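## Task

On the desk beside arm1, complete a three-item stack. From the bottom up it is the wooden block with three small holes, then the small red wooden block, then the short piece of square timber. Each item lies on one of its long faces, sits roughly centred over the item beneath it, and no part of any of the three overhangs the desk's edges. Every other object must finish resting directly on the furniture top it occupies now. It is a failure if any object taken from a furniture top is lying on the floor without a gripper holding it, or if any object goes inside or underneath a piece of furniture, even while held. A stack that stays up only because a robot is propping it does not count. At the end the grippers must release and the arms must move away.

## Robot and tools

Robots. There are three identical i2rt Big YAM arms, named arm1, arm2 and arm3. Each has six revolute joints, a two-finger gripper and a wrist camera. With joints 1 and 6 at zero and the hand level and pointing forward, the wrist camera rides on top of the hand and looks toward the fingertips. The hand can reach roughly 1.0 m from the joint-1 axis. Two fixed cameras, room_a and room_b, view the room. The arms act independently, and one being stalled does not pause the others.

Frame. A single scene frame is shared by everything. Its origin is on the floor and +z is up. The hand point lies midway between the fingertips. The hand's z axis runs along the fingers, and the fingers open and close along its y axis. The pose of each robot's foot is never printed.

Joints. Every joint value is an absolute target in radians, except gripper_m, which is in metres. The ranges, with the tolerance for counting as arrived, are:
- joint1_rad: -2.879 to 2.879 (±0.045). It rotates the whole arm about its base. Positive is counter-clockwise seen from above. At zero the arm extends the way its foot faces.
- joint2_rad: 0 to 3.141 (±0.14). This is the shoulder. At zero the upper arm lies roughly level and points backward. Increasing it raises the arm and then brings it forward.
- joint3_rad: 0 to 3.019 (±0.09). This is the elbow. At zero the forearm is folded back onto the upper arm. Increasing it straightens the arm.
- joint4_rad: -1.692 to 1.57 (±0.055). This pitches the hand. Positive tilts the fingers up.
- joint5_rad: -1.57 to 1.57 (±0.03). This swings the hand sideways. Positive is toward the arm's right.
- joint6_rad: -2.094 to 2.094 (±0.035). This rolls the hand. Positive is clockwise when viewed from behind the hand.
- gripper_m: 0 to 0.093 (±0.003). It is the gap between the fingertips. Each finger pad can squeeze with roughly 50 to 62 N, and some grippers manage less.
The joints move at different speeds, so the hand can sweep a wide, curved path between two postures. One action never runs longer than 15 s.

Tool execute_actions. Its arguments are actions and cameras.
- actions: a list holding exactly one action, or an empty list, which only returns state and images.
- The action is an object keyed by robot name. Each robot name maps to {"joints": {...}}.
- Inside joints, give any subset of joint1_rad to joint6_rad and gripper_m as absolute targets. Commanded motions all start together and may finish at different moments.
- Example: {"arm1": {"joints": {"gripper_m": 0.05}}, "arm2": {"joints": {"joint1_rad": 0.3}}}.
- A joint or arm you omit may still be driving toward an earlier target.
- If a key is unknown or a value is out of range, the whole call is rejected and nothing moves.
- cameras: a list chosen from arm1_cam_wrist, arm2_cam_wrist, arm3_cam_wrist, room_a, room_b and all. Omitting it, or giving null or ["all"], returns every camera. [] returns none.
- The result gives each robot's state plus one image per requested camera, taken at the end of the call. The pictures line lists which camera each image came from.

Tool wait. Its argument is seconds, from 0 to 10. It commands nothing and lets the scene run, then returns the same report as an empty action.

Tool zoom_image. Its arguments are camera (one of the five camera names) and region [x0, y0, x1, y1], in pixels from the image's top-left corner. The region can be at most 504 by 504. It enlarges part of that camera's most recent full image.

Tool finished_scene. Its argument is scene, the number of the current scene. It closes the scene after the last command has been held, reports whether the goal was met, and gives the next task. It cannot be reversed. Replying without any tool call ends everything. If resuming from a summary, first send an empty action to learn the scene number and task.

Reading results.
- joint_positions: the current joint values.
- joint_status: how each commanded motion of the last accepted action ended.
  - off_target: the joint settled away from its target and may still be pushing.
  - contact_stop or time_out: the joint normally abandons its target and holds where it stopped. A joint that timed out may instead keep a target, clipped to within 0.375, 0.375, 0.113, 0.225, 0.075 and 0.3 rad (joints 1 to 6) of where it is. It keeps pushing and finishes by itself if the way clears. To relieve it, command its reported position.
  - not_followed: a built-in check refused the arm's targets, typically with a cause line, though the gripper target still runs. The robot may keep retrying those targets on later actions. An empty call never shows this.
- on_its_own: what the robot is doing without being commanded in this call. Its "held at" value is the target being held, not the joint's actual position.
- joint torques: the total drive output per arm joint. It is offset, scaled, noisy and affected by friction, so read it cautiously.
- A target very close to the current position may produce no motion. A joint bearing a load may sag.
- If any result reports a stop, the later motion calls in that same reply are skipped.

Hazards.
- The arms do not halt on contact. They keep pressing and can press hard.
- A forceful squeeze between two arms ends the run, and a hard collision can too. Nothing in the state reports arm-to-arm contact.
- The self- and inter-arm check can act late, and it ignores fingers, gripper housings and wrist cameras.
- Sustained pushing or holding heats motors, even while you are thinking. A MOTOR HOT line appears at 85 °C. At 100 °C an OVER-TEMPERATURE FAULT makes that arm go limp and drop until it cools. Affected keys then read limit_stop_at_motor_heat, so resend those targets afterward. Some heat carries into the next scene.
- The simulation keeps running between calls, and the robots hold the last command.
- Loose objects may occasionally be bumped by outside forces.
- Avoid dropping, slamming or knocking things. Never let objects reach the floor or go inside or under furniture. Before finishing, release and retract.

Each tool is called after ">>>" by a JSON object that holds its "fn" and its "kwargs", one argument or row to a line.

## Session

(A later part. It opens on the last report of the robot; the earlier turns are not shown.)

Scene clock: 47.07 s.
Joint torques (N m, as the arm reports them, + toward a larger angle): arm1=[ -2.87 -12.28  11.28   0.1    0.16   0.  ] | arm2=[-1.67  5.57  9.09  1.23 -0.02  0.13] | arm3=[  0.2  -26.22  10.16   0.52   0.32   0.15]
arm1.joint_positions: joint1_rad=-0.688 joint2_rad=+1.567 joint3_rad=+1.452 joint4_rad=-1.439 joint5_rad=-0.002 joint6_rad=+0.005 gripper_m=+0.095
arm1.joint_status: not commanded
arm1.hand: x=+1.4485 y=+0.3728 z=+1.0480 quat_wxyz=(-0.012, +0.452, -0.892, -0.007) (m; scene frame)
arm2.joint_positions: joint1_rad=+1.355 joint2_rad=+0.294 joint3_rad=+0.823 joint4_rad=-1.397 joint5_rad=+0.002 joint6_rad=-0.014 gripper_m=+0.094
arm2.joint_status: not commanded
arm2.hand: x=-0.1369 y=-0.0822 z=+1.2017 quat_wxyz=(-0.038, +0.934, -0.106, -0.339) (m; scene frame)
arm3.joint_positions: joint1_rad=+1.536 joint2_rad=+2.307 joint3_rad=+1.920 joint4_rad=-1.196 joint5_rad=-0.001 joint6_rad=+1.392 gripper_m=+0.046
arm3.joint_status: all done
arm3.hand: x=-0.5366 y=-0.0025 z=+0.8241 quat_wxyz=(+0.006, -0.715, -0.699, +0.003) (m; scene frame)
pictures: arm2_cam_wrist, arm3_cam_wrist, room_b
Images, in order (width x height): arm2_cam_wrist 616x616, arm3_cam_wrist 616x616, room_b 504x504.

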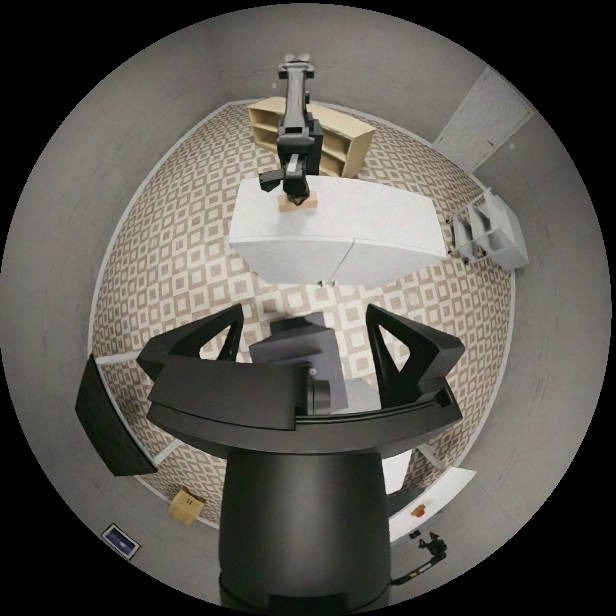

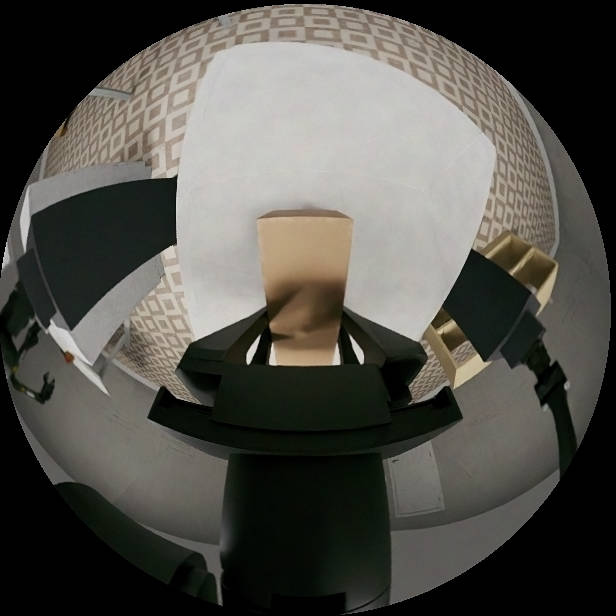

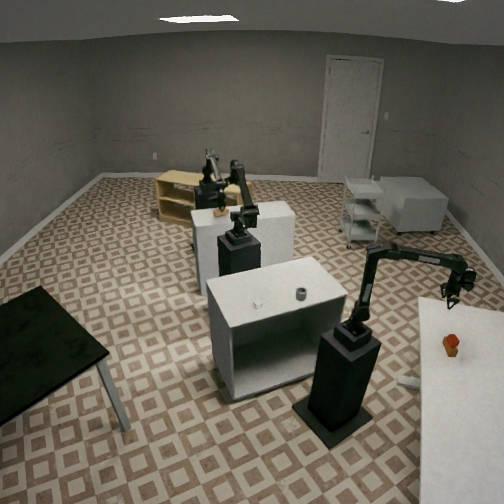

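>>> {"fn": "execute_actions", "kwargs": {
  "actions": [
    {"arm3": {"joints": {"joint2_rad": 2.335, "joint4_rad": -1.13}}}
  ],
  "cameras": ["arm3_cam_wrist", "arm2_cam_wrist"]
}}

Scene clock: 48.93 s.
Joint torques (N m, as the arm reports them, + toward a larger angle): arm1=[ -2.05 -12.27  11.24   0.11   0.16  -0.01] | arm2=[-1.68  5.56  9.08  1.21 -0.02  0.13] | arm3=[  0.09 -24.05  10.24   0.62   0.3    0.16]
arm1.joint_positions: joint1_rad=-0.688 joint2_rad=+1.567 joint3_rad=+1.452 joint4_rad=-1.439 joint5_rad=-0.002 joint6_rad=+0.005 gripper_m=+0.095
arm1.joint_status: not commanded
arm1.hand: x=+1.4485 y=+0.3728 z=+1.0480 quat_wxyz=(-0.012, +0.452, -0.892, -0.007) (m; scene frame)
arm2.joint_positions: joint1_rad=+1.355 joint2_rad=+0.294 joint3_rad=+0.823 joint4_rad=-1.397 joint5_rad=+0.002 joint6_rad=-0.014 gripper_m=+0.094
arm2.joint_status: not commanded
arm2.hand: x=-0.1369 y=-0.0822 z=+1.2017 quat_wxyz=(-0.038, +0.934, -0.106, -0.339) (m; scene frame)
arm3.joint_positions: joint1_rad=+1.536 joint2_rad=+2.324 joint3_rad=+1.920 joint4_rad=-1.143 joint5_rad=-0.001 joint6_rad=+1.392 gripper_m=+0.046
arm3.joint_status: all done
arm3.hand: x=-0.5266 y=-0.0045 z=+0.8125 quat_wxyz=(-0.009, -0.715, -0.699, -0.007) (m; scene frame)
pictures: arm2_cam_wrist, arm3_cam_wrist
Images, in order (width x height): arm2_cam_wrist 616x616, arm3_cam_wrist 616x616.

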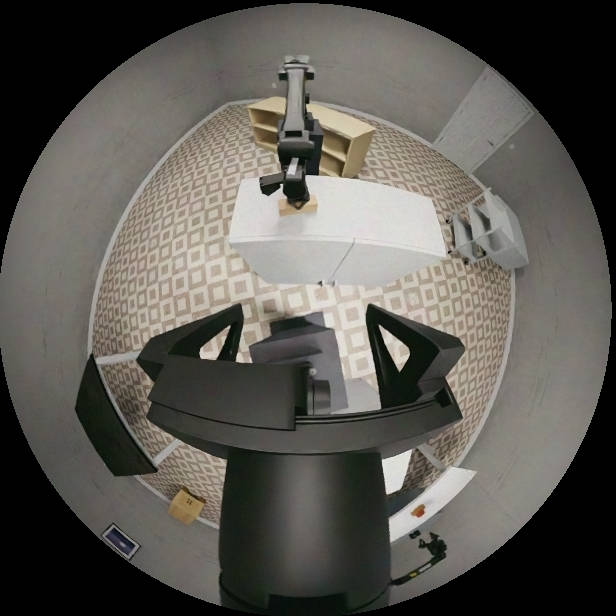

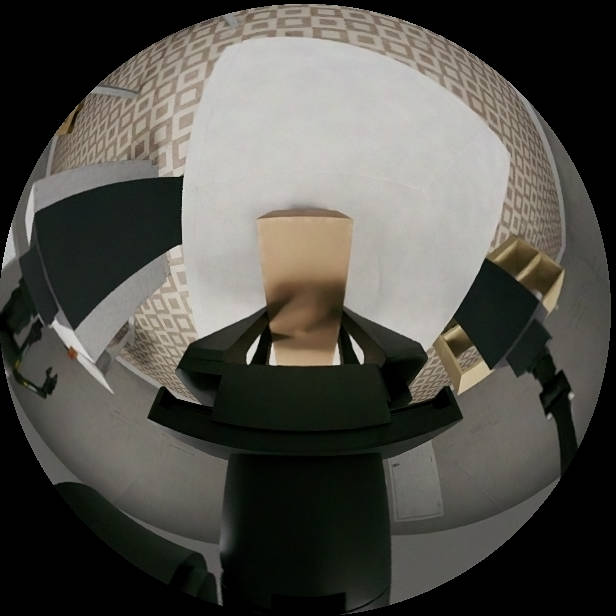

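>>> {"fn": "execute_actions", "kwargs": {
  "actions": [
    {"arm3": {"joints": {"joint2_rad": 2.366}}}
  ],
  "cameras": ["arm3_cam_wrist", "arm2_cam_wrist"]
}}

Scene clock: 49.80 s.
Joint torques (N m, as the arm reports them, + toward a larger angle): arm1=[ -2.56 -12.2   11.27   0.06   0.2   -0.01] | arm2=[-1.62  5.58  9.1   1.22 -0.02  0.13] | arm3=[  0.13 -22.83  10.07   0.47   0.3    0.14]
arm1.joint_positions: joint1_rad=-0.688 joint2_rad=+1.567 joint3_rad=+1.452 joint4_rad=-1.439 joint5_rad=-0.002 joint6_rad=+0.005 gripper_m=+0.095
arm1.joint_status: not commanded
arm1.hand: x=+1.4485 y=+0.3728 z=+1.0480 quat_wxyz=(-0.012, +0.452, -0.892, -0.007) (m; scene frame)
arm2.joint_positions: joint1_rad=+1.355 joint2_rad=+0.294 joint3_rad=+0.823 joint4_rad=-1.397 joint5_rad=+0.002 joint6_rad=-0.014 gripper_m=+0.094
arm2.joint_status: not commanded
arm2.hand: x=-0.1369 y=-0.0822 z=+1.2017 quat_wxyz=(-0.038, +0.934, -0.106, -0.339) (m; scene frame)
arm3.joint_positions: joint1_rad=+1.536 joint2_rad=+2.340 joint3_rad=+1.920 joint4_rad=-1.139 joint5_rad=-0.001 joint6_rad=+1.392 gripper_m=+0.046
arm3.joint_status: all done
arm3.hand: x=-0.5282 y=-0.0042 z=+0.8022 quat_wxyz=(-0.004, -0.715, -0.699, -0.004) (m; scene frame)
pictures: arm2_cam_wrist, arm3_cam_wrist
Images, in order (width x height): arm2_cam_wrist 616x616, arm3_cam_wrist 616x616.

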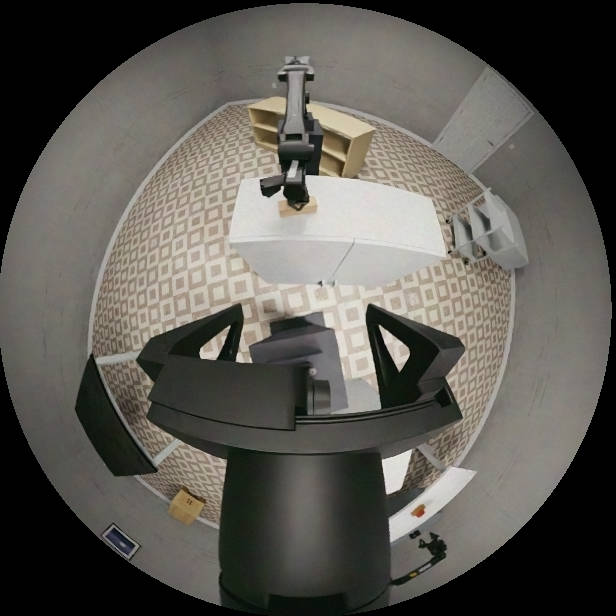

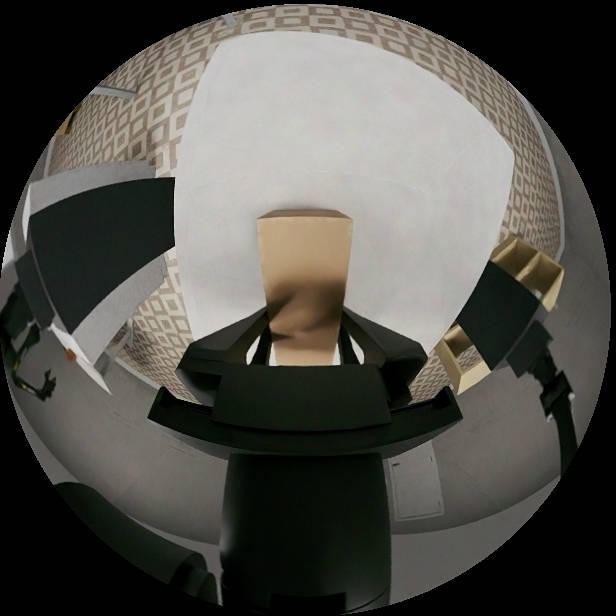

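>>> {"fn": "zoom_image", "kwargs": {
  "camera": "arm2_cam_wrist",
  "region": [250, 170, 350, 240]
}}

Region (250, 170, 350, 240) of arm2_cam_wrist's 616x616 image, scaled by 5.040, with more detail than that image has; it fills the top 353 rows of this view, and the rest is white.

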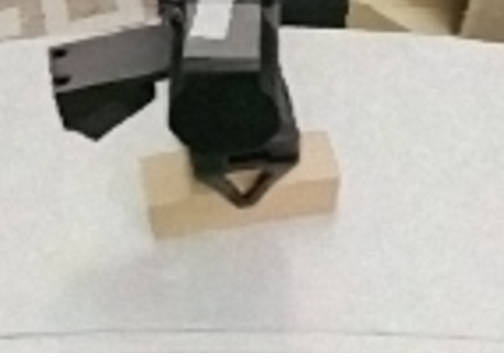

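>>> {"fn": "execute_actions", "kwargs": {
  "actions": [
    {"arm3": {"joints": {"joint2_rad": 2.38}}}
  ],
  "cameras": []
}}

Scene clock: 50.80 s.
Joint torques (N m, as the arm reports them, + toward a larger angle): arm1=[ -2.51 -12.68  11.17   0.14   0.17  -0.03] | arm2=[-1.63  5.62  9.08  1.22 -0.01  0.13] | arm3=[  0.1  -21.55  10.11   0.42   0.29   0.14]
arm1.joint_positions: joint1_rad=-0.688 joint2_rad=+1.567 joint3_rad=+1.452 joint4_rad=-1.439 joint5_rad=-0.002 joint6_rad=+0.005 gripper_m=+0.095
arm1.joint_status: not commanded
arm1.hand: x=+1.4485 y=+0.3728 z=+1.0480 quat_wxyz=(-0.012, +0.452, -0.892, -0.007) (m; scene frame)
arm2.joint_positions: joint1_rad=+1.355 joint2_rad=+0.294 joint3_rad=+0.823 joint4_rad=-1.397 joint5_rad=+0.002 joint6_rad=-0.014 gripper_m=+0.094
arm2.joint_status: not commanded
arm2.hand: x=-0.1369 y=-0.0822 z=+1.2017 quat_wxyz=(-0.038, +0.934, -0.106, -0.339) (m; scene frame)
arm3.joint_positions: joint1_rad=+1.536 joint2_rad=+2.340 joint3_rad=+1.920 joint4_rad=-1.139 joint5_rad=-0.001 joint6_rad=+1.392 gripper_m=+0.046
arm3.joint_status: all done
arm3.hand: x=-0.5282 y=-0.0042 z=+0.8022 quat_wxyz=(-0.004, -0.715, -0.699, -0.004) (m; scene frame)
pictures: none
No camera images: the call's "cameras" was empty. Leave "cameras" out to get every camera's image.

>>> {"fn": "execute_actions", "kwargs": {
  "actions": [
    {"arm3": {"joints": {"joint2_rad": 2.345, "gripper_m": 0.093}}}
  ],
  "cameras": []
}}

>>> {"fn": "execute_actions", "kwargs": {
  "actions": [
    {"arm3": {"joints": {"joint2_rad": 2.17, "joint4_rad": -1.28}}}
  ],
  "cameras": ["arm3_cam_wrist"]
}}

Scene clock: 52.13 s.
Joint torques (N m, as the arm reports them, + toward a larger angle): arm1=[ -1.94 -12.41  11.13  -0.02   0.18   0.02] | arm2=[-1.66  5.57  9.09  1.22 -0.01  0.13] | arm3=[  0.04 -24.95  10.11   0.47   0.29   0.14]
arm1.joint_positions: joint1_rad=-0.688 joint2_rad=+1.567 joint3_rad=+1.452 joint4_rad=-1.439 joint5_rad=-0.002 joint6_rad=+0.005 gripper_m=+0.095
arm1.joint_status: not commanded
arm1.hand: x=+1.4485 y=+0.3728 z=+1.0480 quat_wxyz=(-0.012, +0.452, -0.892, -0.007) (m; scene frame)
arm2.joint_positions: joint1_rad=+1.355 joint2_rad=+0.294 joint3_rad=+0.823 joint4_rad=-1.397 joint5_rad=+0.002 joint6_rad=-0.014 gripper_m=+0.094
arm2.joint_status: not commanded
arm2.hand: x=-0.1369 y=-0.0822 z=+1.2017 quat_wxyz=(-0.038, +0.934, -0.106, -0.339) (m; scene frame)
arm3.joint_positions: joint1_rad=+1.536 joint2_rad=+2.340 joint3_rad=+1.920 joint4_rad=-1.139 joint5_rad=-0.001 joint6_rad=+1.392 gripper_m=+0.093
arm3.joint_status: all done
arm3.hand: x=-0.5282 y=-0.0042 z=+0.8022 quat_wxyz=(-0.004, -0.715, -0.699, -0.004) (m; scene frame)
pictures: none
No camera images: the call's "cameras" was empty. Leave "cameras" out to get every camera's image.

Scene clock: 53.27 s.
Joint torques (N m, as the arm reports them, + toward a larger angle): arm1=[ -2.21 -12.41  11.28   0.01   0.21   0.01] | arm2=[-1.65  5.6   9.09  1.22 -0.01  0.13] | arm3=[  0.15 -22.12  10.79  -0.11   0.31   0.14]
arm1.joint_positions: joint1_rad=-0.688 joint2_rad=+1.567 joint3_rad=+1.452 joint4_rad=-1.439 joint5_rad=-0.002 joint6_rad=+0.005 gripper_m=+0.095
arm1.joint_status: not commanded
arm1.hand: x=+1.4485 y=+0.3728 z=+1.0480 quat_wxyz=(-0.012, +0.452, -0.892, -0.007) (m; scene frame)
arm2.joint_positions: joint1_rad=+1.355 joint2_rad=+0.294 joint3_rad=+0.823 joint4_rad=-1.397 joint5_rad=+0.002 joint6_rad=-0.014 gripper_m=+0.094
arm2.joint_status: not commanded
arm2.hand: x=-0.1369 y=-0.0822 z=+1.2017 quat_wxyz=(-0.038, +0.934, -0.106, -0.339) (m; scene frame)
arm3.joint_positions: joint1_rad=+1.536 joint2_rad=+2.151 joint3_rad=+1.920 joint4_rad=-1.269 joint5_rad=-0.001 joint6_rad=+1.392 gripper_m=+0.093
arm3.joint_status: all done
arm3.hand: x=-0.5383 y=-0.0022 z=+0.9254 quat_wxyz=(-0.029, -0.715, -0.699, -0.020) (m; scene frame)
pictures: arm3_cam_wrist
Images, in order (width x height): arm3_cam_wrist 616x616.

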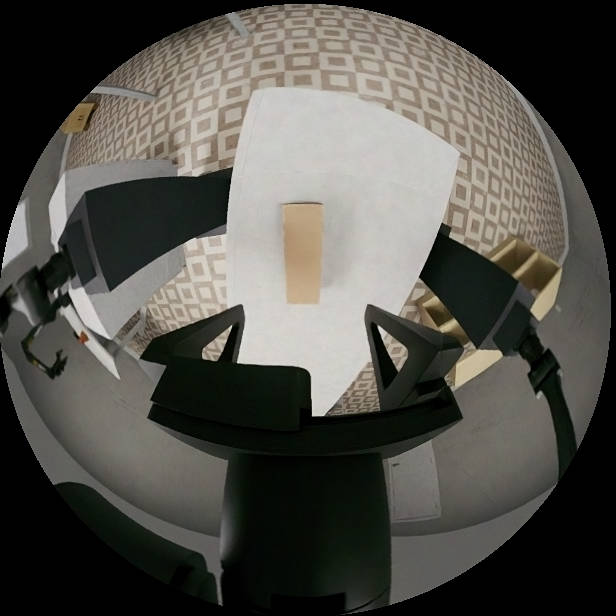

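>>> {"fn": "execute_actions", "kwargs": {
  "actions": [
    {"arm3": {"joints": {"joint1_rad": 0.2, "joint2_rad": 1.0, "joint3_rad": 1.0, "joint4_rad": -1.2, "joint6_rad": 0}}, "arm2": {"joints": {"joint1_rad": 1.382, "joint2_rad": 1.0, "joint3_rad": 1.1, "joint4_rad": -1.5, "joint6_rad": 1.39}}}
  ],
  "cameras": ["arm1_cam_wrist", "room_a"]
}}

>>> {"fn": "zoom_image", "kwargs": {
  "camera": "arm1_cam_wrist",
  "region": [260, 140, 370, 230]
}}

Scene clock: 56.87 s.
Joint torques (N m, as the arm reports them, + toward a larger angle): arm1=[ -2.27 -11.83  11.21   0.03   0.16  -0.03] | arm2=[-0.03 -3.56 12.54  0.3   0.08  0.14] | arm3=[ 0.08 -6.23 10.32  0.69  0.03 -0.07]
arm1.joint_positions: joint1_rad=-0.688 joint2_rad=+1.567 joint3_rad=+1.452 joint4_rad=-1.439 joint5_rad=-0.002 joint6_rad=+0.005 gripper_m=+0.095
arm1.joint_status: not commanded
arm1.hand: x=+1.4485 y=+0.3728 z=+1.0480 quat_wxyz=(-0.012, +0.452, -0.892, -0.007) (m; scene frame)
arm2.joint_positions: joint1_rad=+1.371 joint2_rad=+1.014 joint3_rad=+1.064 joint4_rad=-1.498 joint5_rad=+0.002 joint6_rad=+1.375 gripper_m=+0.094
arm2.joint_status: all done
arm2.hand: x=-0.2578 y=-0.0588 z=+1.1535 quat_wxyz=(+0.036, +0.697, -0.714, -0.046) (m; scene frame)
arm3.joint_positions: joint1_rad=+0.200 joint2_rad=+1.008 joint3_rad=+1.005 joint4_rad=-1.196 joint5_rad=+0.003 joint6_rad=+0.009 gripper_m=+0.093
arm3.joint_status: all done
arm3.hand: x=-1.1894 y=-0.2153 z=+1.1052 quat_wxyz=(-0.132, -0.687, -0.703, +0.129) (m; scene frame)
pictures: arm1_cam_wrist, room_a
Images, in order (width x height): arm1_cam_wrist 616x616, room_a 504x504.

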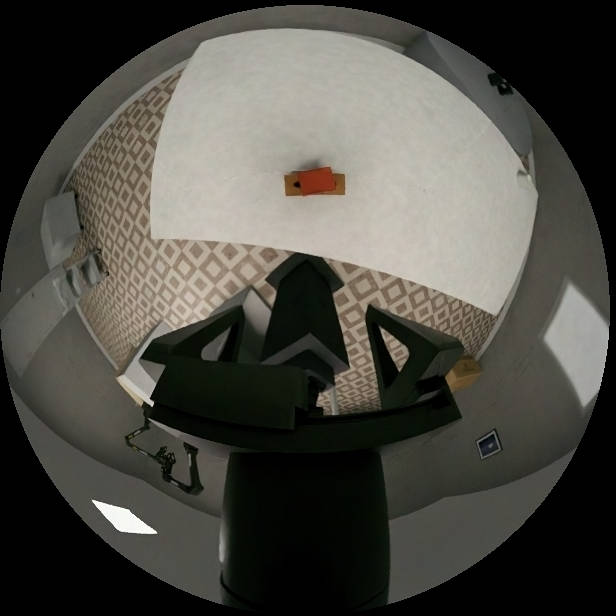

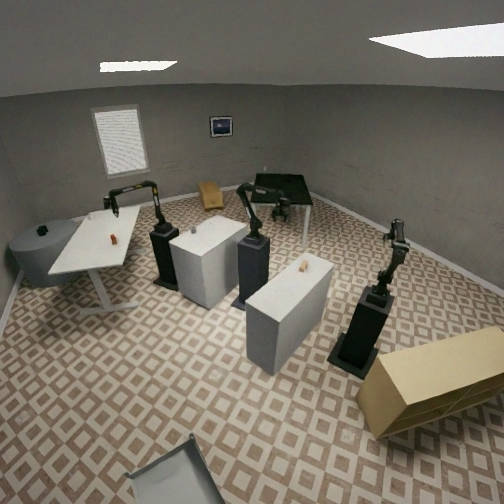

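Region (260, 140, 370, 230) of arm1_cam_wrist's 616x616 image, scaled by 4.582, with more detail than that image has; it fills the top 412 rows of this view, and the rest is white.

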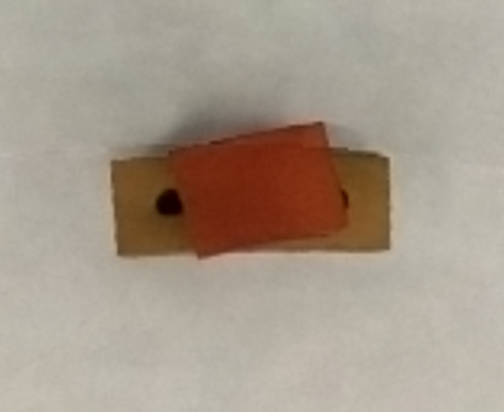

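>>> {"fn": "execute_actions", "kwargs": {
  "actions": [
    {"arm2": {"joints": {"joint1_rad": 1.392, "joint2_rad": 2.0, "joint3_rad": 1.465, "joint4_rad": -0.985, "joint6_rad": 1.4}}, "arm1": {"joints": {"joint1_rad": -0.73, "joint2_rad": 1.94, "joint3_rad": 1.605, "joint4_rad": -1.19, "joint6_rad": 1.355}}}
  ],
  "cameras": ["arm1_cam_wrist", "arm2_cam_wrist"]
}}

Scene clock: 62.03 s.
Joint torques (N m, as the arm reports them, + toward a larger angle): arm1=[ -1.87 -16.59  10.18   1.53   0.25   0.1 ] | arm2=[  0.22 -16.55   9.41   0.43   0.08   0.14] | arm3=[-0.17 -6.34 10.26  0.71  0.04 -0.06]
arm1.joint_positions: joint1_rad=-0.723 joint2_rad=+1.947 joint3_rad=+1.581 joint4_rad=-1.205 joint5_rad=-0.002 joint6_rad=+1.347 gripper_m=+0.095
arm1.joint_status: all done
arm1.hand: x=+1.5298 y=+0.4501 z=+0.9047 quat_wxyz=(-0.001, -0.217, -0.976, -0.006) (m; scene frame)
arm2.joint_positions: joint1_rad=+1.381 joint2_rad=+2.030 joint3_rad=+1.445 joint4_rad=-0.992 joint5_rad=+0.002 joint6_rad=+1.386 gripper_m=+0.094
arm2.joint_status: all done
arm2.hand: x=-0.5276 y=-0.0076 z=+0.8720 quat_wxyz=(+0.000, +0.698, -0.716, +0.008) (m; scene frame)
arm3.joint_positions: joint1_rad=+0.200 joint2_rad=+1.008 joint3_rad=+1.005 joint4_rad=-1.196 joint5_rad=+0.003 joint6_rad=+0.009 gripper_m=+0.093
arm3.joint_status: not commanded
arm3.hand: x=-1.1894 y=-0.2153 z=+1.1052 quat_wxyz=(-0.132, -0.687, -0.703, +0.129) (m; scene frame)
pictures: arm1_cam_wrist, arm2_cam_wrist
Images, in order (width x height): arm1_cam_wrist 616x616, arm2_cam_wrist 616x616.

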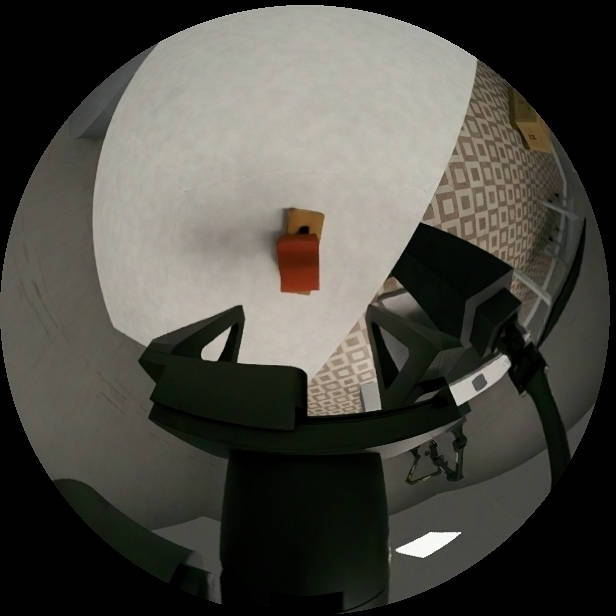

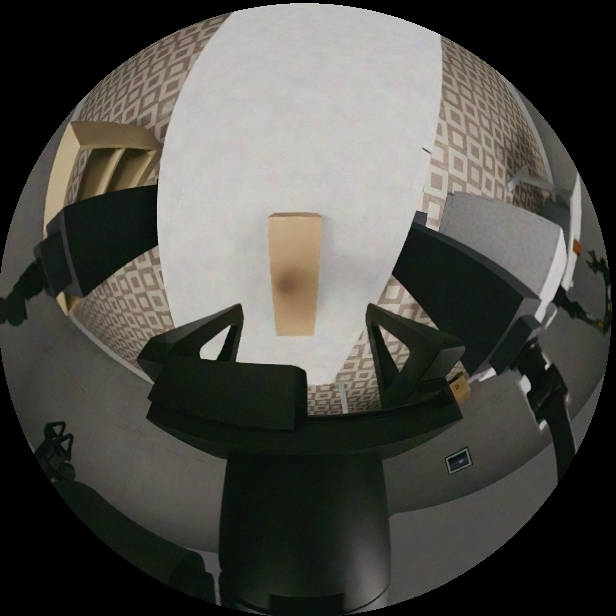

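>>> {"fn": "zoom_image", "kwargs": {
  "camera": "arm1_cam_wrist",
  "region": [240, 195, 370, 315]
}}

Region (240, 195, 370, 315) of arm1_cam_wrist's 616x616 image, scaled by 3.877, with more detail than that image has; it fills the top 465 rows of this view, and the rest is white.

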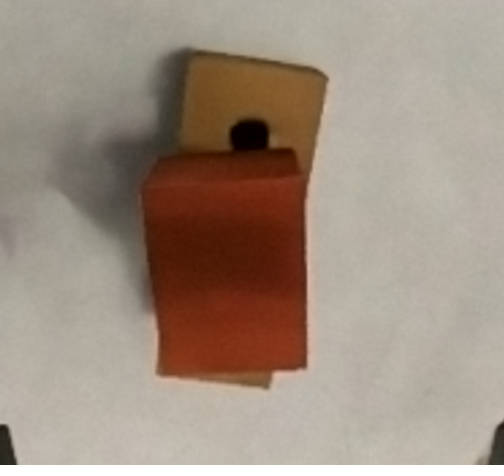

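>>> {"fn": "execute_actions", "kwargs": {
  "actions": [
    {"arm2": {"joints": {"joint1_rad": 1.41, "joint2_rad": 2.14, "joint4_rad": -0.84, "joint6_rad": 1.415}}, "arm1": {"joints": {"joint1_rad": 0.3, "joint2_rad": 1.2, "joint3_rad": 1.2, "joint4_rad": -1.3, "joint6_rad": 0.6}}}
  ],
  "cameras": ["arm2_cam_wrist"]
}}

Scene clock: 68.80 s.
Joint torques (N m, as the arm reports them, + toward a larger angle): arm1=[-1.14 -7.61  9.87  0.58  0.24  0.01] | arm2=[ -0.29 -16.95   8.69   0.53   0.08   0.14] | arm3=[-0.08 -6.39 10.29  0.68  0.04 -0.04]
arm1.joint_positions: joint1_rad=+0.295 joint2_rad=+1.196 joint3_rad=+1.194 joint4_rad=-1.284 joint5_rad=-0.002 joint6_rad=+0.609 gripper_m=+0.095
arm1.joint_status: all done
arm1.hand: x=+1.0329 y=+0.3631 z=+1.0965 quat_wxyz=(-0.047, +0.606, -0.782, -0.137) (m; scene frame)
arm2.joint_positions: joint1_rad=+1.404 joint2_rad=+2.162 joint3_rad=+1.445 joint4_rad=-0.849 joint5_rad=+0.002 joint6_rad=+1.401 gripper_m=+0.094
arm2.joint_status: all done
arm2.hand: x=-0.5406 y=-0.0192 z=+0.7990 quat_wxyz=(+0.003, +0.701, -0.713, +0.003) (m; scene frame)
arm3.joint_positions: joint1_rad=+0.200 joint2_rad=+1.008 joint3_rad=+1.005 joint4_rad=-1.196 joint5_rad=+0.003 joint6_rad=+0.009 gripper_m=+0.093
arm3.joint_status: not commanded
arm3.hand: x=-1.1894 y=-0.2153 z=+1.1052 quat_wxyz=(-0.132, -0.687, -0.703, +0.129) (m; scene frame)
pictures: arm2_cam_wrist
Images, in order (width x height): arm2_cam_wrist 616x616.

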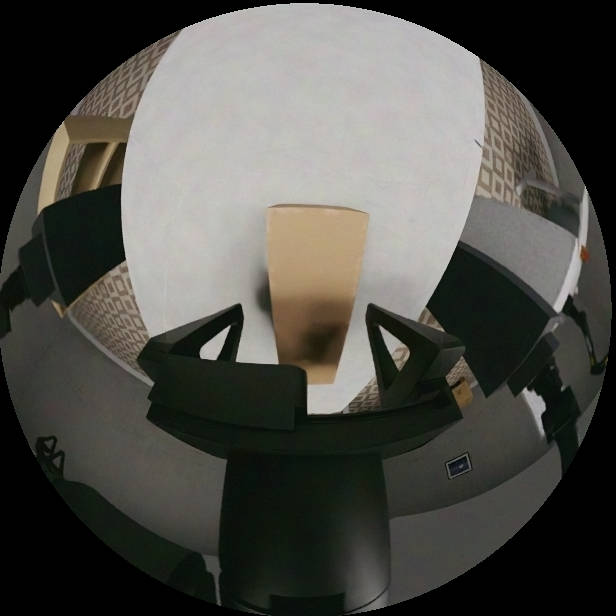

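>>> {"fn": "execute_actions", "kwargs": {
  "actions": [
    {"arm2": {"joints": {"gripper_m": 0.03}}, "arm1": {"joints": {"joint1_rad": 0.9, "joint2_rad": 0.8, "joint3_rad": 1.0, "joint6_rad": 0.2}}}
  ],
  "cameras": []
}}

>>> {"fn": "execute_actions", "kwargs": {
  "actions": [
    {"arm2": {"joints": {"joint2_rad": 1.85, "joint4_rad": -1.14}}, "arm1": {"joints": {"joint1_rad": 1.61, "joint2_rad": 0.3, "joint3_rad": 0.82, "joint4_rad": -1.4, "joint6_rad": 0.0}}}
  ],
  "cameras": ["arm1_cam_wrist", "arm2_cam_wrist", "room_b"]
}}

Scene clock: 70.63 s.
Joint torques (N m, as the arm reports them, + toward a larger angle): arm1=[-0.95 -2.36 10.22  0.86  0.13 -0.02] | arm2=[ -0.27 -16.67   8.69   0.45   0.1    0.13] | arm3=[-0.14 -6.35 10.37  0.64  0.04 -0.06]
arm1.joint_positions: joint1_rad=+0.890 joint2_rad=+0.797 joint3_rad=+0.991 joint4_rad=-1.286 joint5_rad=-0.001 joint6_rad=+0.208 gripper_m=+0.095
arm1.joint_status: all done
arm1.hand: x=+0.9320 y=+0.1613 z=+1.1272 quat_wxyz=(-0.054, +0.890, -0.390, -0.231) (m; scene frame)
arm2.joint_positions: joint1_rad=+1.404 joint2_rad=+2.162 joint3_rad=+1.445 joint4_rad=-0.847 joint5_rad=+0.001 joint6_rad=+1.401 gripper_m=+0.045
arm2.joint_status: gripper_m off_target (ended at +0.045, target +0.030)
arm2.hand: x=-0.5411 y=-0.0193 z=+0.7990 quat_wxyz=(+0.004, +0.701, -0.713, +0.003) (m; scene frame)
arm3.joint_positions: joint1_rad=+0.200 joint2_rad=+1.008 joint3_rad=+1.005 joint4_rad=-1.196 joint5_rad=+0.003 joint6_rad=+0.009 gripper_m=+0.093
arm3.joint_status: not commanded
arm3.hand: x=-1.1894 y=-0.2153 z=+1.1052 quat_wxyz=(-0.132, -0.687, -0.703, +0.129) (m; scene frame)
pictures: none
No camera images: the call's "cameras" was empty. Leave "cameras" out to get every camera's image.

Scene clock: 71.97 s.
Joint torques (N m, as the arm reports them, + toward a larger angle): arm1=[-0.74  3.11  9.96  1.39  0.12 -0.05] | arm2=[ -0.32 -14.16  10.12  -0.12   0.1    0.13] | arm3=[-0.23 -6.44 10.28  0.65  0.04 -0.05]
arm1.joint_positions: joint1_rad=+1.600 joint2_rad=+0.293 joint3_rad=+0.807 joint4_rad=-1.385 joint5_rad=-0.001 joint6_rad=+0.008 gripper_m=+0.095
arm1.joint_status: all done
arm1.hand: x=+1.0018 y=-0.0246 z=+1.1262 quat_wxyz=(+0.013, +0.940, +0.040, -0.339) (m; scene frame)
arm2.joint_positions: joint1_rad=+1.404 joint2_rad=+1.861 joint3_rad=+1.445 joint4_rad=-1.133 joint5_rad=+0.001 joint6_rad=+1.401 gripper_m=+0.045
arm2.joint_status: all done
arm2.hand: x=-0.5135 y=-0.0225 z=+0.9629 quat_wxyz=(+0.009, +0.701, -0.713, -0.004) (m; scene frame)
arm3.joint_positions: joint1_rad=+0.200 joint2_rad=+1.008 joint3_rad=+1.005 joint4_rad=-1.196 joint5_rad=+0.003 joint6_rad=+0.009 gripper_m=+0.093
arm3.joint_status: not commanded
arm3.hand: x=-1.1894 y=-0.2153 z=+1.1052 quat_wxyz=(-0.132, -0.687, -0.703, +0.129) (m; scene frame)
pictures: arm1_cam_wrist, arm2_cam_wrist, room_b
Images, in order (width x height): arm1_cam_wrist 616x616, arm2_cam_wrist 616x616, room_b 504x504.

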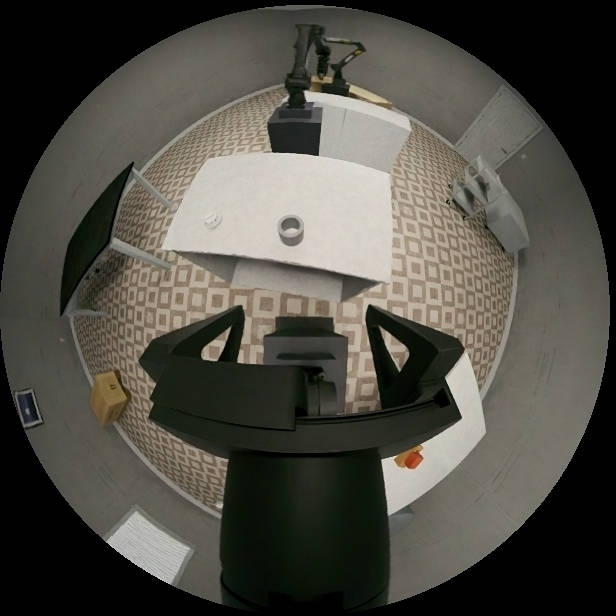

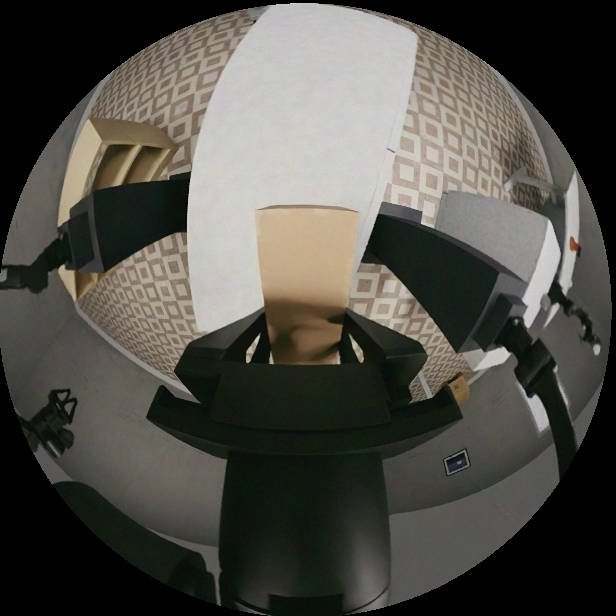

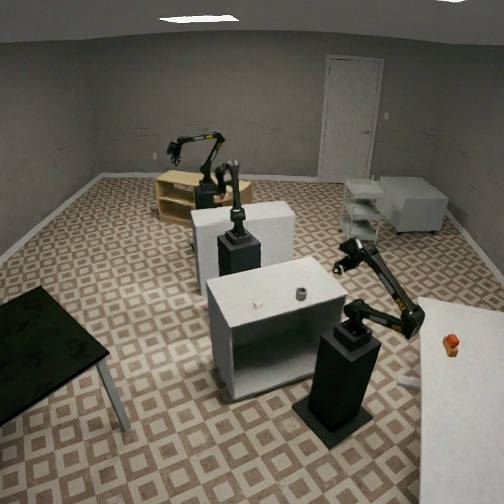

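>>> {"fn": "execute_actions", "kwargs": {
  "actions": [
    {"arm2": {"joints": {"joint1_rad": -1.225, "joint2_rad": 2.09, "joint3_rad": 1.645, "joint4_rad": -1.06}}}
  ],
  "cameras": ["arm1_cam_wrist", "arm2_cam_wrist", "room_b"]
}}

Scene clock: 75.80 s.
Joint torques (N m, as the arm reports them, + toward a larger angle): arm1=[-0.74  3.05 10.05  1.27  0.11 -0.03] | arm2=[ -0.85 -18.92  10.61  -0.11   0.14   0.13] | arm3=[-0.33 -6.3  10.33  0.72  0.04 -0.06]
arm1.joint_positions: joint1_rad=+1.600 joint2_rad=+0.293 joint3_rad=+0.807 joint4_rad=-1.385 joint5_rad=-0.001 joint6_rad=+0.008 gripper_m=+0.095
arm1.joint_status: not commanded
arm1.hand: x=+1.0018 y=-0.0246 z=+1.1262 quat_wxyz=(+0.013, +0.940, +0.040, -0.339) (m; scene frame)
arm2.joint_positions: joint1_rad=-1.234 joint2_rad=+2.131 joint3_rad=+1.614 joint4_rad=-1.052 joint5_rad=+0.001 joint6_rad=+1.401 gripper_m=+0.045
arm2.joint_status: all done
arm2.hand: x=+0.6095 y=+0.0646 z=+0.8724 quat_wxyz=(-0.006, -0.516, -0.857, +0.004) (m; scene frame)
arm3.joint_positions: joint1_rad=+0.200 joint2_rad=+1.008 joint3_rad=+1.005 joint4_rad=-1.196 joint5_rad=+0.003 joint6_rad=+0.009 gripper_m=+0.093
arm3.joint_status: not commanded
arm3.hand: x=-1.1894 y=-0.2153 z=+1.1052 quat_wxyz=(-0.132, -0.687, -0.703, +0.129) (m; scene frame)
pictures: arm1_cam_wrist, arm2_cam_wrist, room_b
Images, in order (width x height): arm1_cam_wrist 616x616, arm2_cam_wrist 616x616, room_b 504x504.

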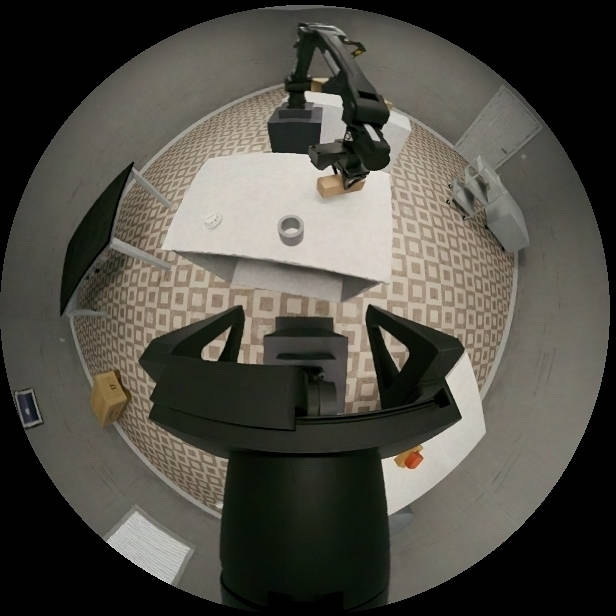

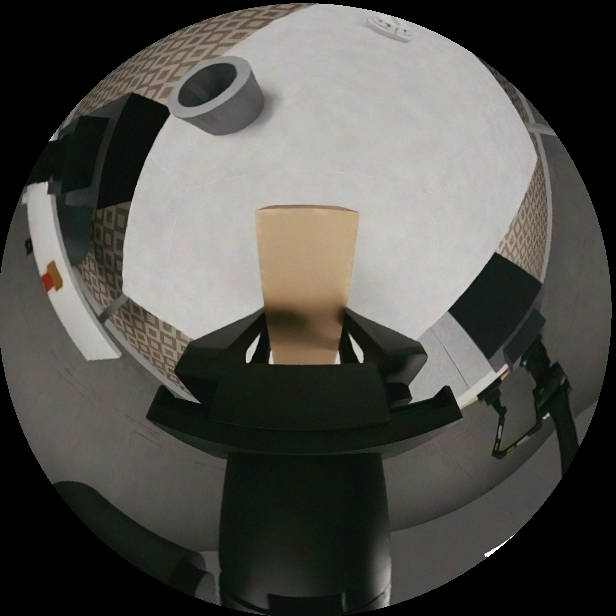

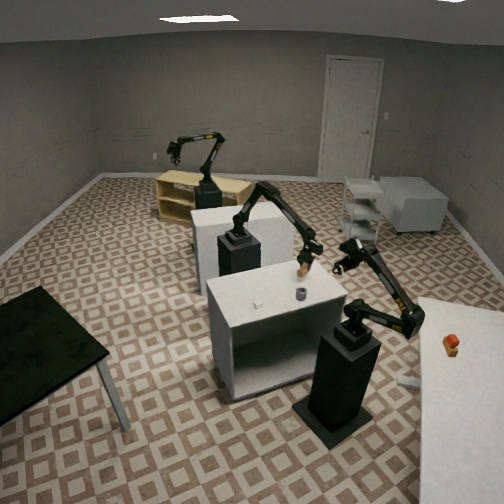

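>>> {"fn": "execute_actions", "kwargs": {
  "actions": [
    {"arm2": {"joints": {"joint2_rad": 2.175, "joint4_rad": -1.01}}}
  ],
  "cameras": ["arm1_cam_wrist", "arm2_cam_wrist"]
}}

Scene clock: 77.83 s.
Joint torques (N m, as the arm reports them, + toward a larger angle): arm1=[-0.9   2.71 10.    1.53  0.17 -0.01] | arm2=[ -0.64 -17.55  10.44   0.4    0.15   0.13] | arm3=[-0.07 -6.15 10.39  0.66  0.04 -0.04]
arm1.joint_positions: joint1_rad=+1.600 joint2_rad=+0.293 joint3_rad=+0.807 joint4_rad=-1.385 joint5_rad=-0.001 joint6_rad=+0.008 gripper_m=+0.095
arm1.joint_status: not commanded
arm1.hand: x=+1.0018 y=-0.0246 z=+1.1262 quat_wxyz=(+0.013, +0.940, +0.040, -0.339) (m; scene frame)
arm2.joint_positions: joint1_rad=-1.234 joint2_rad=+2.192 joint3_rad=+1.614 joint4_rad=-1.019 joint5_rad=+0.001 joint6_rad=+1.401 gripper_m=+0.045
arm2.joint_status: all done
arm2.hand: x=+0.6077 y=+0.0636 z=+0.8363 quat_wxyz=(+0.003, -0.516, -0.857, +0.015) (m; scene frame)
arm3.joint_positions: joint1_rad=+0.200 joint2_rad=+1.008 joint3_rad=+1.005 joint4_rad=-1.196 joint5_rad=+0.003 joint6_rad=+0.009 gripper_m=+0.093
arm3.joint_status: not commanded
arm3.hand: x=-1.1894 y=-0.2153 z=+1.1052 quat_wxyz=(-0.132, -0.687, -0.703, +0.129) (m; scene frame)
pictures: arm1_cam_wrist, arm2_cam_wrist
Images, in order (width x height): arm1_cam_wrist 616x616, arm2_cam_wrist 616x616.

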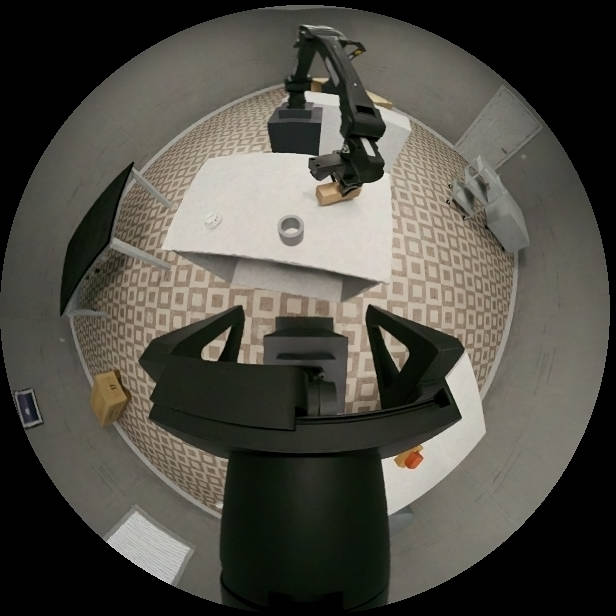

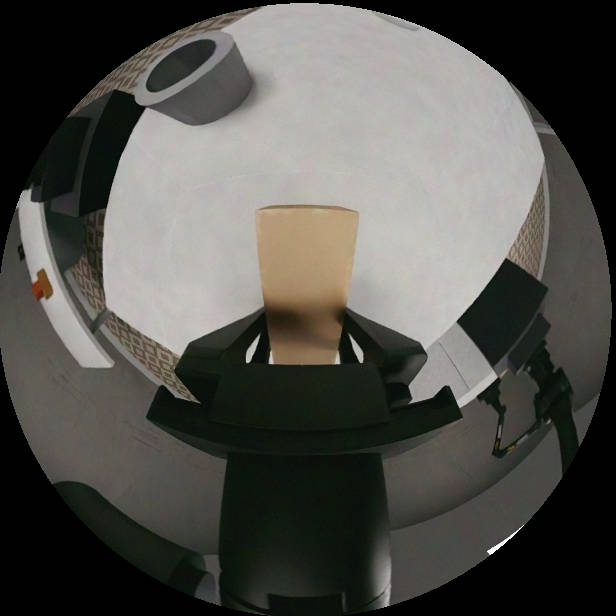

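>>> {"fn": "execute_actions", "kwargs": {
  "actions": [
    {"arm2": {"joints": {"joint2_rad": 2.2, "joint4_rad": -0.97}}}
  ],
  "cameras": []
}}

Scene clock: 78.77 s.
Joint torques (N m, as the arm reports them, + toward a larger angle): arm1=[-0.96  2.92  9.84  1.25  0.08  0.02] | arm2=[ -0.6  -16.6   10.21   0.57   0.15   0.13] | arm3=[-0.2  -6.27 10.27  0.69  0.02 -0.04]
arm1.joint_positions: joint1_rad=+1.600 joint2_rad=+0.293 joint3_rad=+0.807 joint4_rad=-1.385 joint5_rad=-0.001 joint6_rad=+0.008 gripper_m=+0.095
arm1.joint_status: not commanded
arm1.hand: x=+1.0018 y=-0.0246 z=+1.1262 quat_wxyz=(+0.013, +0.940, +0.040, -0.339) (m; scene frame)
arm2.joint_positions: joint1_rad=-1.234 joint2_rad=+2.203 joint3_rad=+1.614 joint4_rad=-0.980 joint5_rad=+0.001 joint6_rad=+1.401 gripper_m=+0.045
arm2.joint_status: all done
arm2.hand: x=+0.6148 y=+0.0658 z=+0.8298 quat_wxyz=(-0.006, -0.516, -0.857, +0.004) (m; scene frame)
arm3.joint_positions: joint1_rad=+0.200 joint2_rad=+1.008 joint3_rad=+1.005 joint4_rad=-1.196 joint5_rad=+0.003 joint6_rad=+0.009 gripper_m=+0.093
arm3.joint_status: not commanded
arm3.hand: x=-1.1894 y=-0.2153 z=+1.1052 quat_wxyz=(-0.132, -0.687, -0.703, +0.129) (m; scene frame)
pictures: none
No camera images: the call's "cameras" was empty. Leave "cameras" out to get every camera's image.

>>> {"fn": "execute_actions", "kwargs": {
  "actions": [
    {"arm2": {"joints": {"joint2_rad": 2.225}}}
  ],
  "cameras": ["arm1_cam_wrist"]
}}

Scene clock: 79.97 s.
Joint torques (N m, as the arm reports them, + toward a larger angle): arm1=[-1.28  2.79 10.1   1.36  0.12 -0.04] | arm2=[ -0.64 -16.45  10.2    0.45   0.31   0.12] | arm3=[-0.15 -6.39 10.33  0.63  0.05 -0.05]
arm1.joint_positions: joint1_rad=+1.600 joint2_rad=+0.293 joint3_rad=+0.807 joint4_rad=-1.385 joint5_rad=-0.001 joint6_rad=+0.008 gripper_m=+0.095
arm1.joint_status: not commanded
arm1.hand: x=+1.0018 y=-0.0246 z=+1.1262 quat_wxyz=(+0.013, +0.940, +0.040, -0.339) (m; scene frame)
arm2.joint_positions: joint1_rad=-1.234 joint2_rad=+2.223 joint3_rad=+1.614 joint4_rad=-0.978 joint5_rad=-0.002 joint6_rad=+1.402 gripper_m=+0.045
arm2.joint_status: all done
arm2.hand: x=+0.6114 y=+0.0651 z=+0.8180 quat_wxyz=(+0.001, -0.516, -0.856, +0.010) (m; scene frame)
arm3.joint_positions: joint1_rad=+0.200 joint2_rad=+1.008 joint3_rad=+1.005 joint4_rad=-1.196 joint5_rad=+0.003 joint6_rad=+0.009 gripper_m=+0.093
arm3.joint_status: not commanded
arm3.hand: x=-1.1894 y=-0.2153 z=+1.1052 quat_wxyz=(-0.132, -0.687, -0.703, +0.129) (m; scene frame)
pictures: arm1_cam_wrist
Images, in order (width x height): arm1_cam_wrist 616x616.

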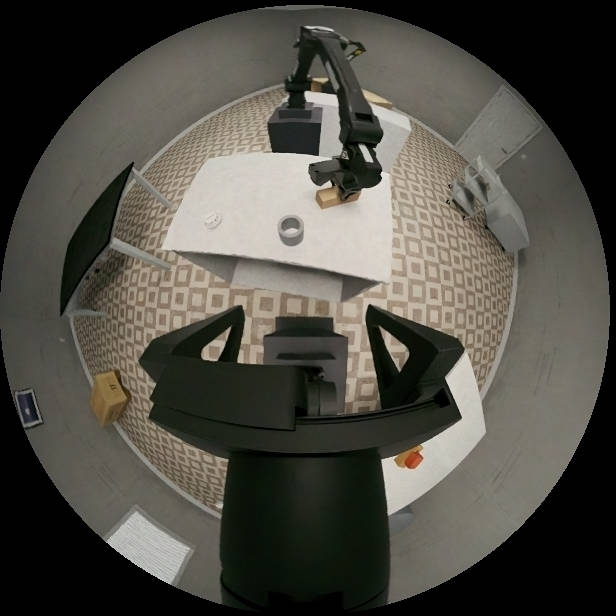

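>>> {"fn": "execute_actions", "kwargs": {
  "actions": [
    {"arm2": {"joints": {"gripper_m": 0.093}}, "arm1": {"joints": {"joint1_rad": 1.37, "joint6_rad": 0.5}}}
  ],
  "cameras": []
}}

>>> {"fn": "execute_actions", "kwargs": {
  "actions": [
    {"arm2": {"joints": {"joint2_rad": 2.03, "joint4_rad": -1.14}}, "arm1": {"joints": {"joint6_rad": 0.95}}}
  ],
  "cameras": ["arm2_cam_wrist"]
}}

Scene clock: 81.83 s.
Joint torques (N m, as the arm reports them, + toward a larger angle): arm1=[-2.2   2.4  10.12  1.39  0.13  0.12] | arm2=[ -0.68 -16.04  10.21   0.45   0.27   0.13] | arm3=[-0.25 -6.37 10.3   0.67  0.05 -0.05]
arm1.joint_positions: joint1_rad=+1.379 joint2_rad=+0.293 joint3_rad=+0.807 joint4_rad=-1.385 joint5_rad=-0.001 joint6_rad=+0.491 gripper_m=+0.095
arm1.joint_status: all done
arm1.hand: x=+1.0026 y=+0.0128 z=+1.1266 quat_wxyz=(+0.057, +0.896, -0.286, -0.335) (m; scene frame)
arm2.joint_positions: joint1_rad=-1.234 joint2_rad=+2.223 joint3_rad=+1.614 joint4_rad=-0.978 joint5_rad=-0.002 joint6_rad=+1.402 gripper_m=+0.093
arm2.joint_status: all done
arm2.hand: x=+0.6113 y=+0.0651 z=+0.8178 quat_wxyz=(+0.001, -0.516, -0.856, +0.010) (m; scene frame)
arm3.joint_positions: joint1_rad=+0.200 joint2_rad=+1.008 joint3_rad=+1.005 joint4_rad=-1.196 joint5_rad=+0.003 joint6_rad=+0.009 gripper_m=+0.093
arm3.joint_status: not commanded
arm3.hand: x=-1.1894 y=-0.2153 z=+1.1052 quat_wxyz=(-0.132, -0.687, -0.703, +0.129) (m; scene frame)
pictures: none
No camera images: the call's "cameras" was empty. Leave "cameras" out to get every camera's image.

Scene clock: 83.30 s.
Joint torques (N m, as the arm reports them, + toward a larger angle): arm1=[-2.28  2.62 10.01  1.34  0.23  0.05] | arm2=[ -0.62 -14.81  11.16  -0.05   0.27   0.12] | arm3=[ 0.04 -6.45 10.28  0.76  0.03 -0.05]
arm1.joint_positions: joint1_rad=+1.379 joint2_rad=+0.293 joint3_rad=+0.807 joint4_rad=-1.385 joint5_rad=-0.001 joint6_rad=+0.942 gripper_m=+0.095
arm1.joint_status: all done
arm1.hand: x=+1.0026 y=+0.0128 z=+1.1266 quat_wxyz=(+0.130, +0.809, -0.479, -0.314) (m; scene frame)
arm2.joint_positions: joint1_rad=-1.234 joint2_rad=+2.025 joint3_rad=+1.614 joint4_rad=-1.133 joint5_rad=-0.002 joint6_rad=+1.402 gripper_m=+0.093
arm2.joint_status: all done
arm2.hand: x=+0.6024 y=+0.0637 z=+0.9347 quat_wxyz=(-0.013, -0.516, -0.856, -0.007) (m; scene frame)
arm3.joint_positions: joint1_rad=+0.200 joint2_rad=+1.008 joint3_rad=+1.005 joint4_rad=-1.196 joint5_rad=+0.003 joint6_rad=+0.009 gripper_m=+0.093
arm3.joint_status: not commanded
arm3.hand: x=-1.1894 y=-0.2153 z=+1.1052 quat_wxyz=(-0.132, -0.687, -0.703, +0.129) (m; scene frame)
pictures: arm2_cam_wrist
Images, in order (width x height): arm2_cam_wrist 616x616.

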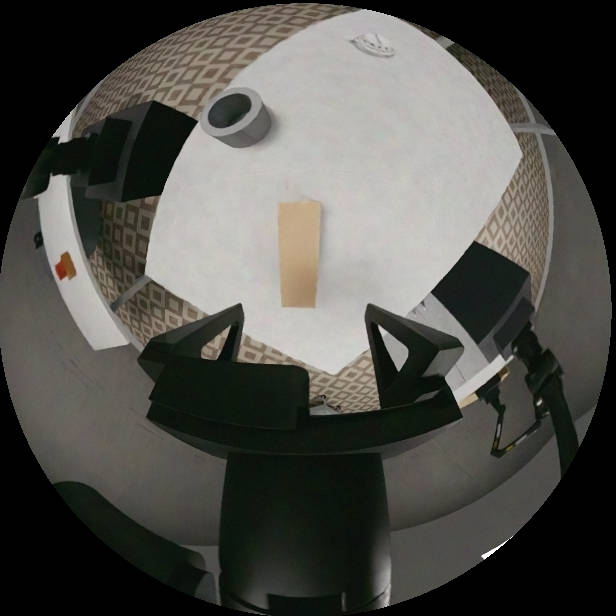

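>>> {"fn": "execute_actions", "kwargs": {
  "actions": [
    {"arm2": {"joints": {"joint1_rad": 0.2, "joint2_rad": 1.0, "joint3_rad": 1.0, "joint4_rad": -1.2}}, "arm1": {"joints": {"joint1_rad": 1.395, "joint2_rad": 1.885, "joint3_rad": 1.518, "joint4_rad": -1.155, "joint6_rad": 0.965}}}
  ],
  "cameras": ["arm1_cam_wrist", "room_b"]
}}

Scene clock: 86.10 s.
Joint torques (N m, as the arm reports them, + toward a larger angle): arm1=[ -0.24 -16.04  10.13   0.87   0.22   0.12] | arm2=[-0.66 -2.96  9.63  0.54  0.23  0.09] | arm3=[-0.2  -6.37 10.28  0.72  0.05 -0.04]
arm1.joint_positions: joint1_rad=+1.381 joint2_rad=+1.897 joint3_rad=+1.496 joint4_rad=-1.161 joint5_rad=-0.001 joint6_rad=+0.958 gripper_m=+0.095
arm1.joint_status: all done
arm1.hand: x=+0.6158 y=+0.0652 z=+0.8926 quat_wxyz=(-0.004, +0.856, -0.517, -0.003) (m; scene frame)
arm2.joint_positions: joint1_rad=+0.195 joint2_rad=+1.001 joint3_rad=+1.005 joint4_rad=-1.193 joint5_rad=-0.001 joint6_rad=+1.402 gripper_m=+0.093
arm2.joint_status: all done
arm2.hand: x=-0.0346 y=+0.2201 z=+1.1473 quat_wxyz=(+0.001, +0.169, -0.968, -0.183) (m; scene frame)
arm3.joint_positions: joint1_rad=+0.200 joint2_rad=+1.008 joint3_rad=+1.005 joint4_rad=-1.196 joint5_rad=+0.003 joint6_rad=+0.009 gripper_m=+0.093
arm3.joint_status: not commanded
arm3.hand: x=-1.1894 y=-0.2153 z=+1.1052 quat_wxyz=(-0.132, -0.687, -0.703, +0.129) (m; scene frame)
pictures: arm1_cam_wrist, room_b
Images, in order (width x height): arm1_cam_wrist 616x616, room_b 504x504.

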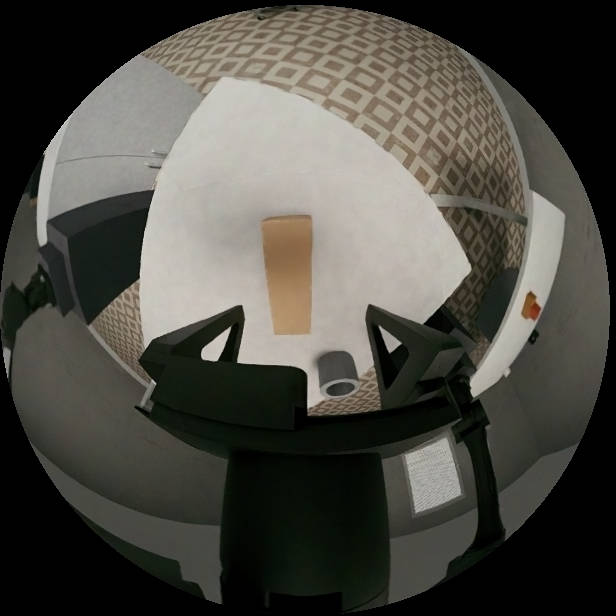

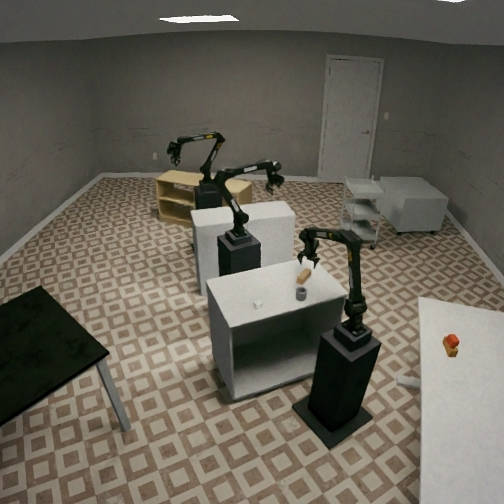

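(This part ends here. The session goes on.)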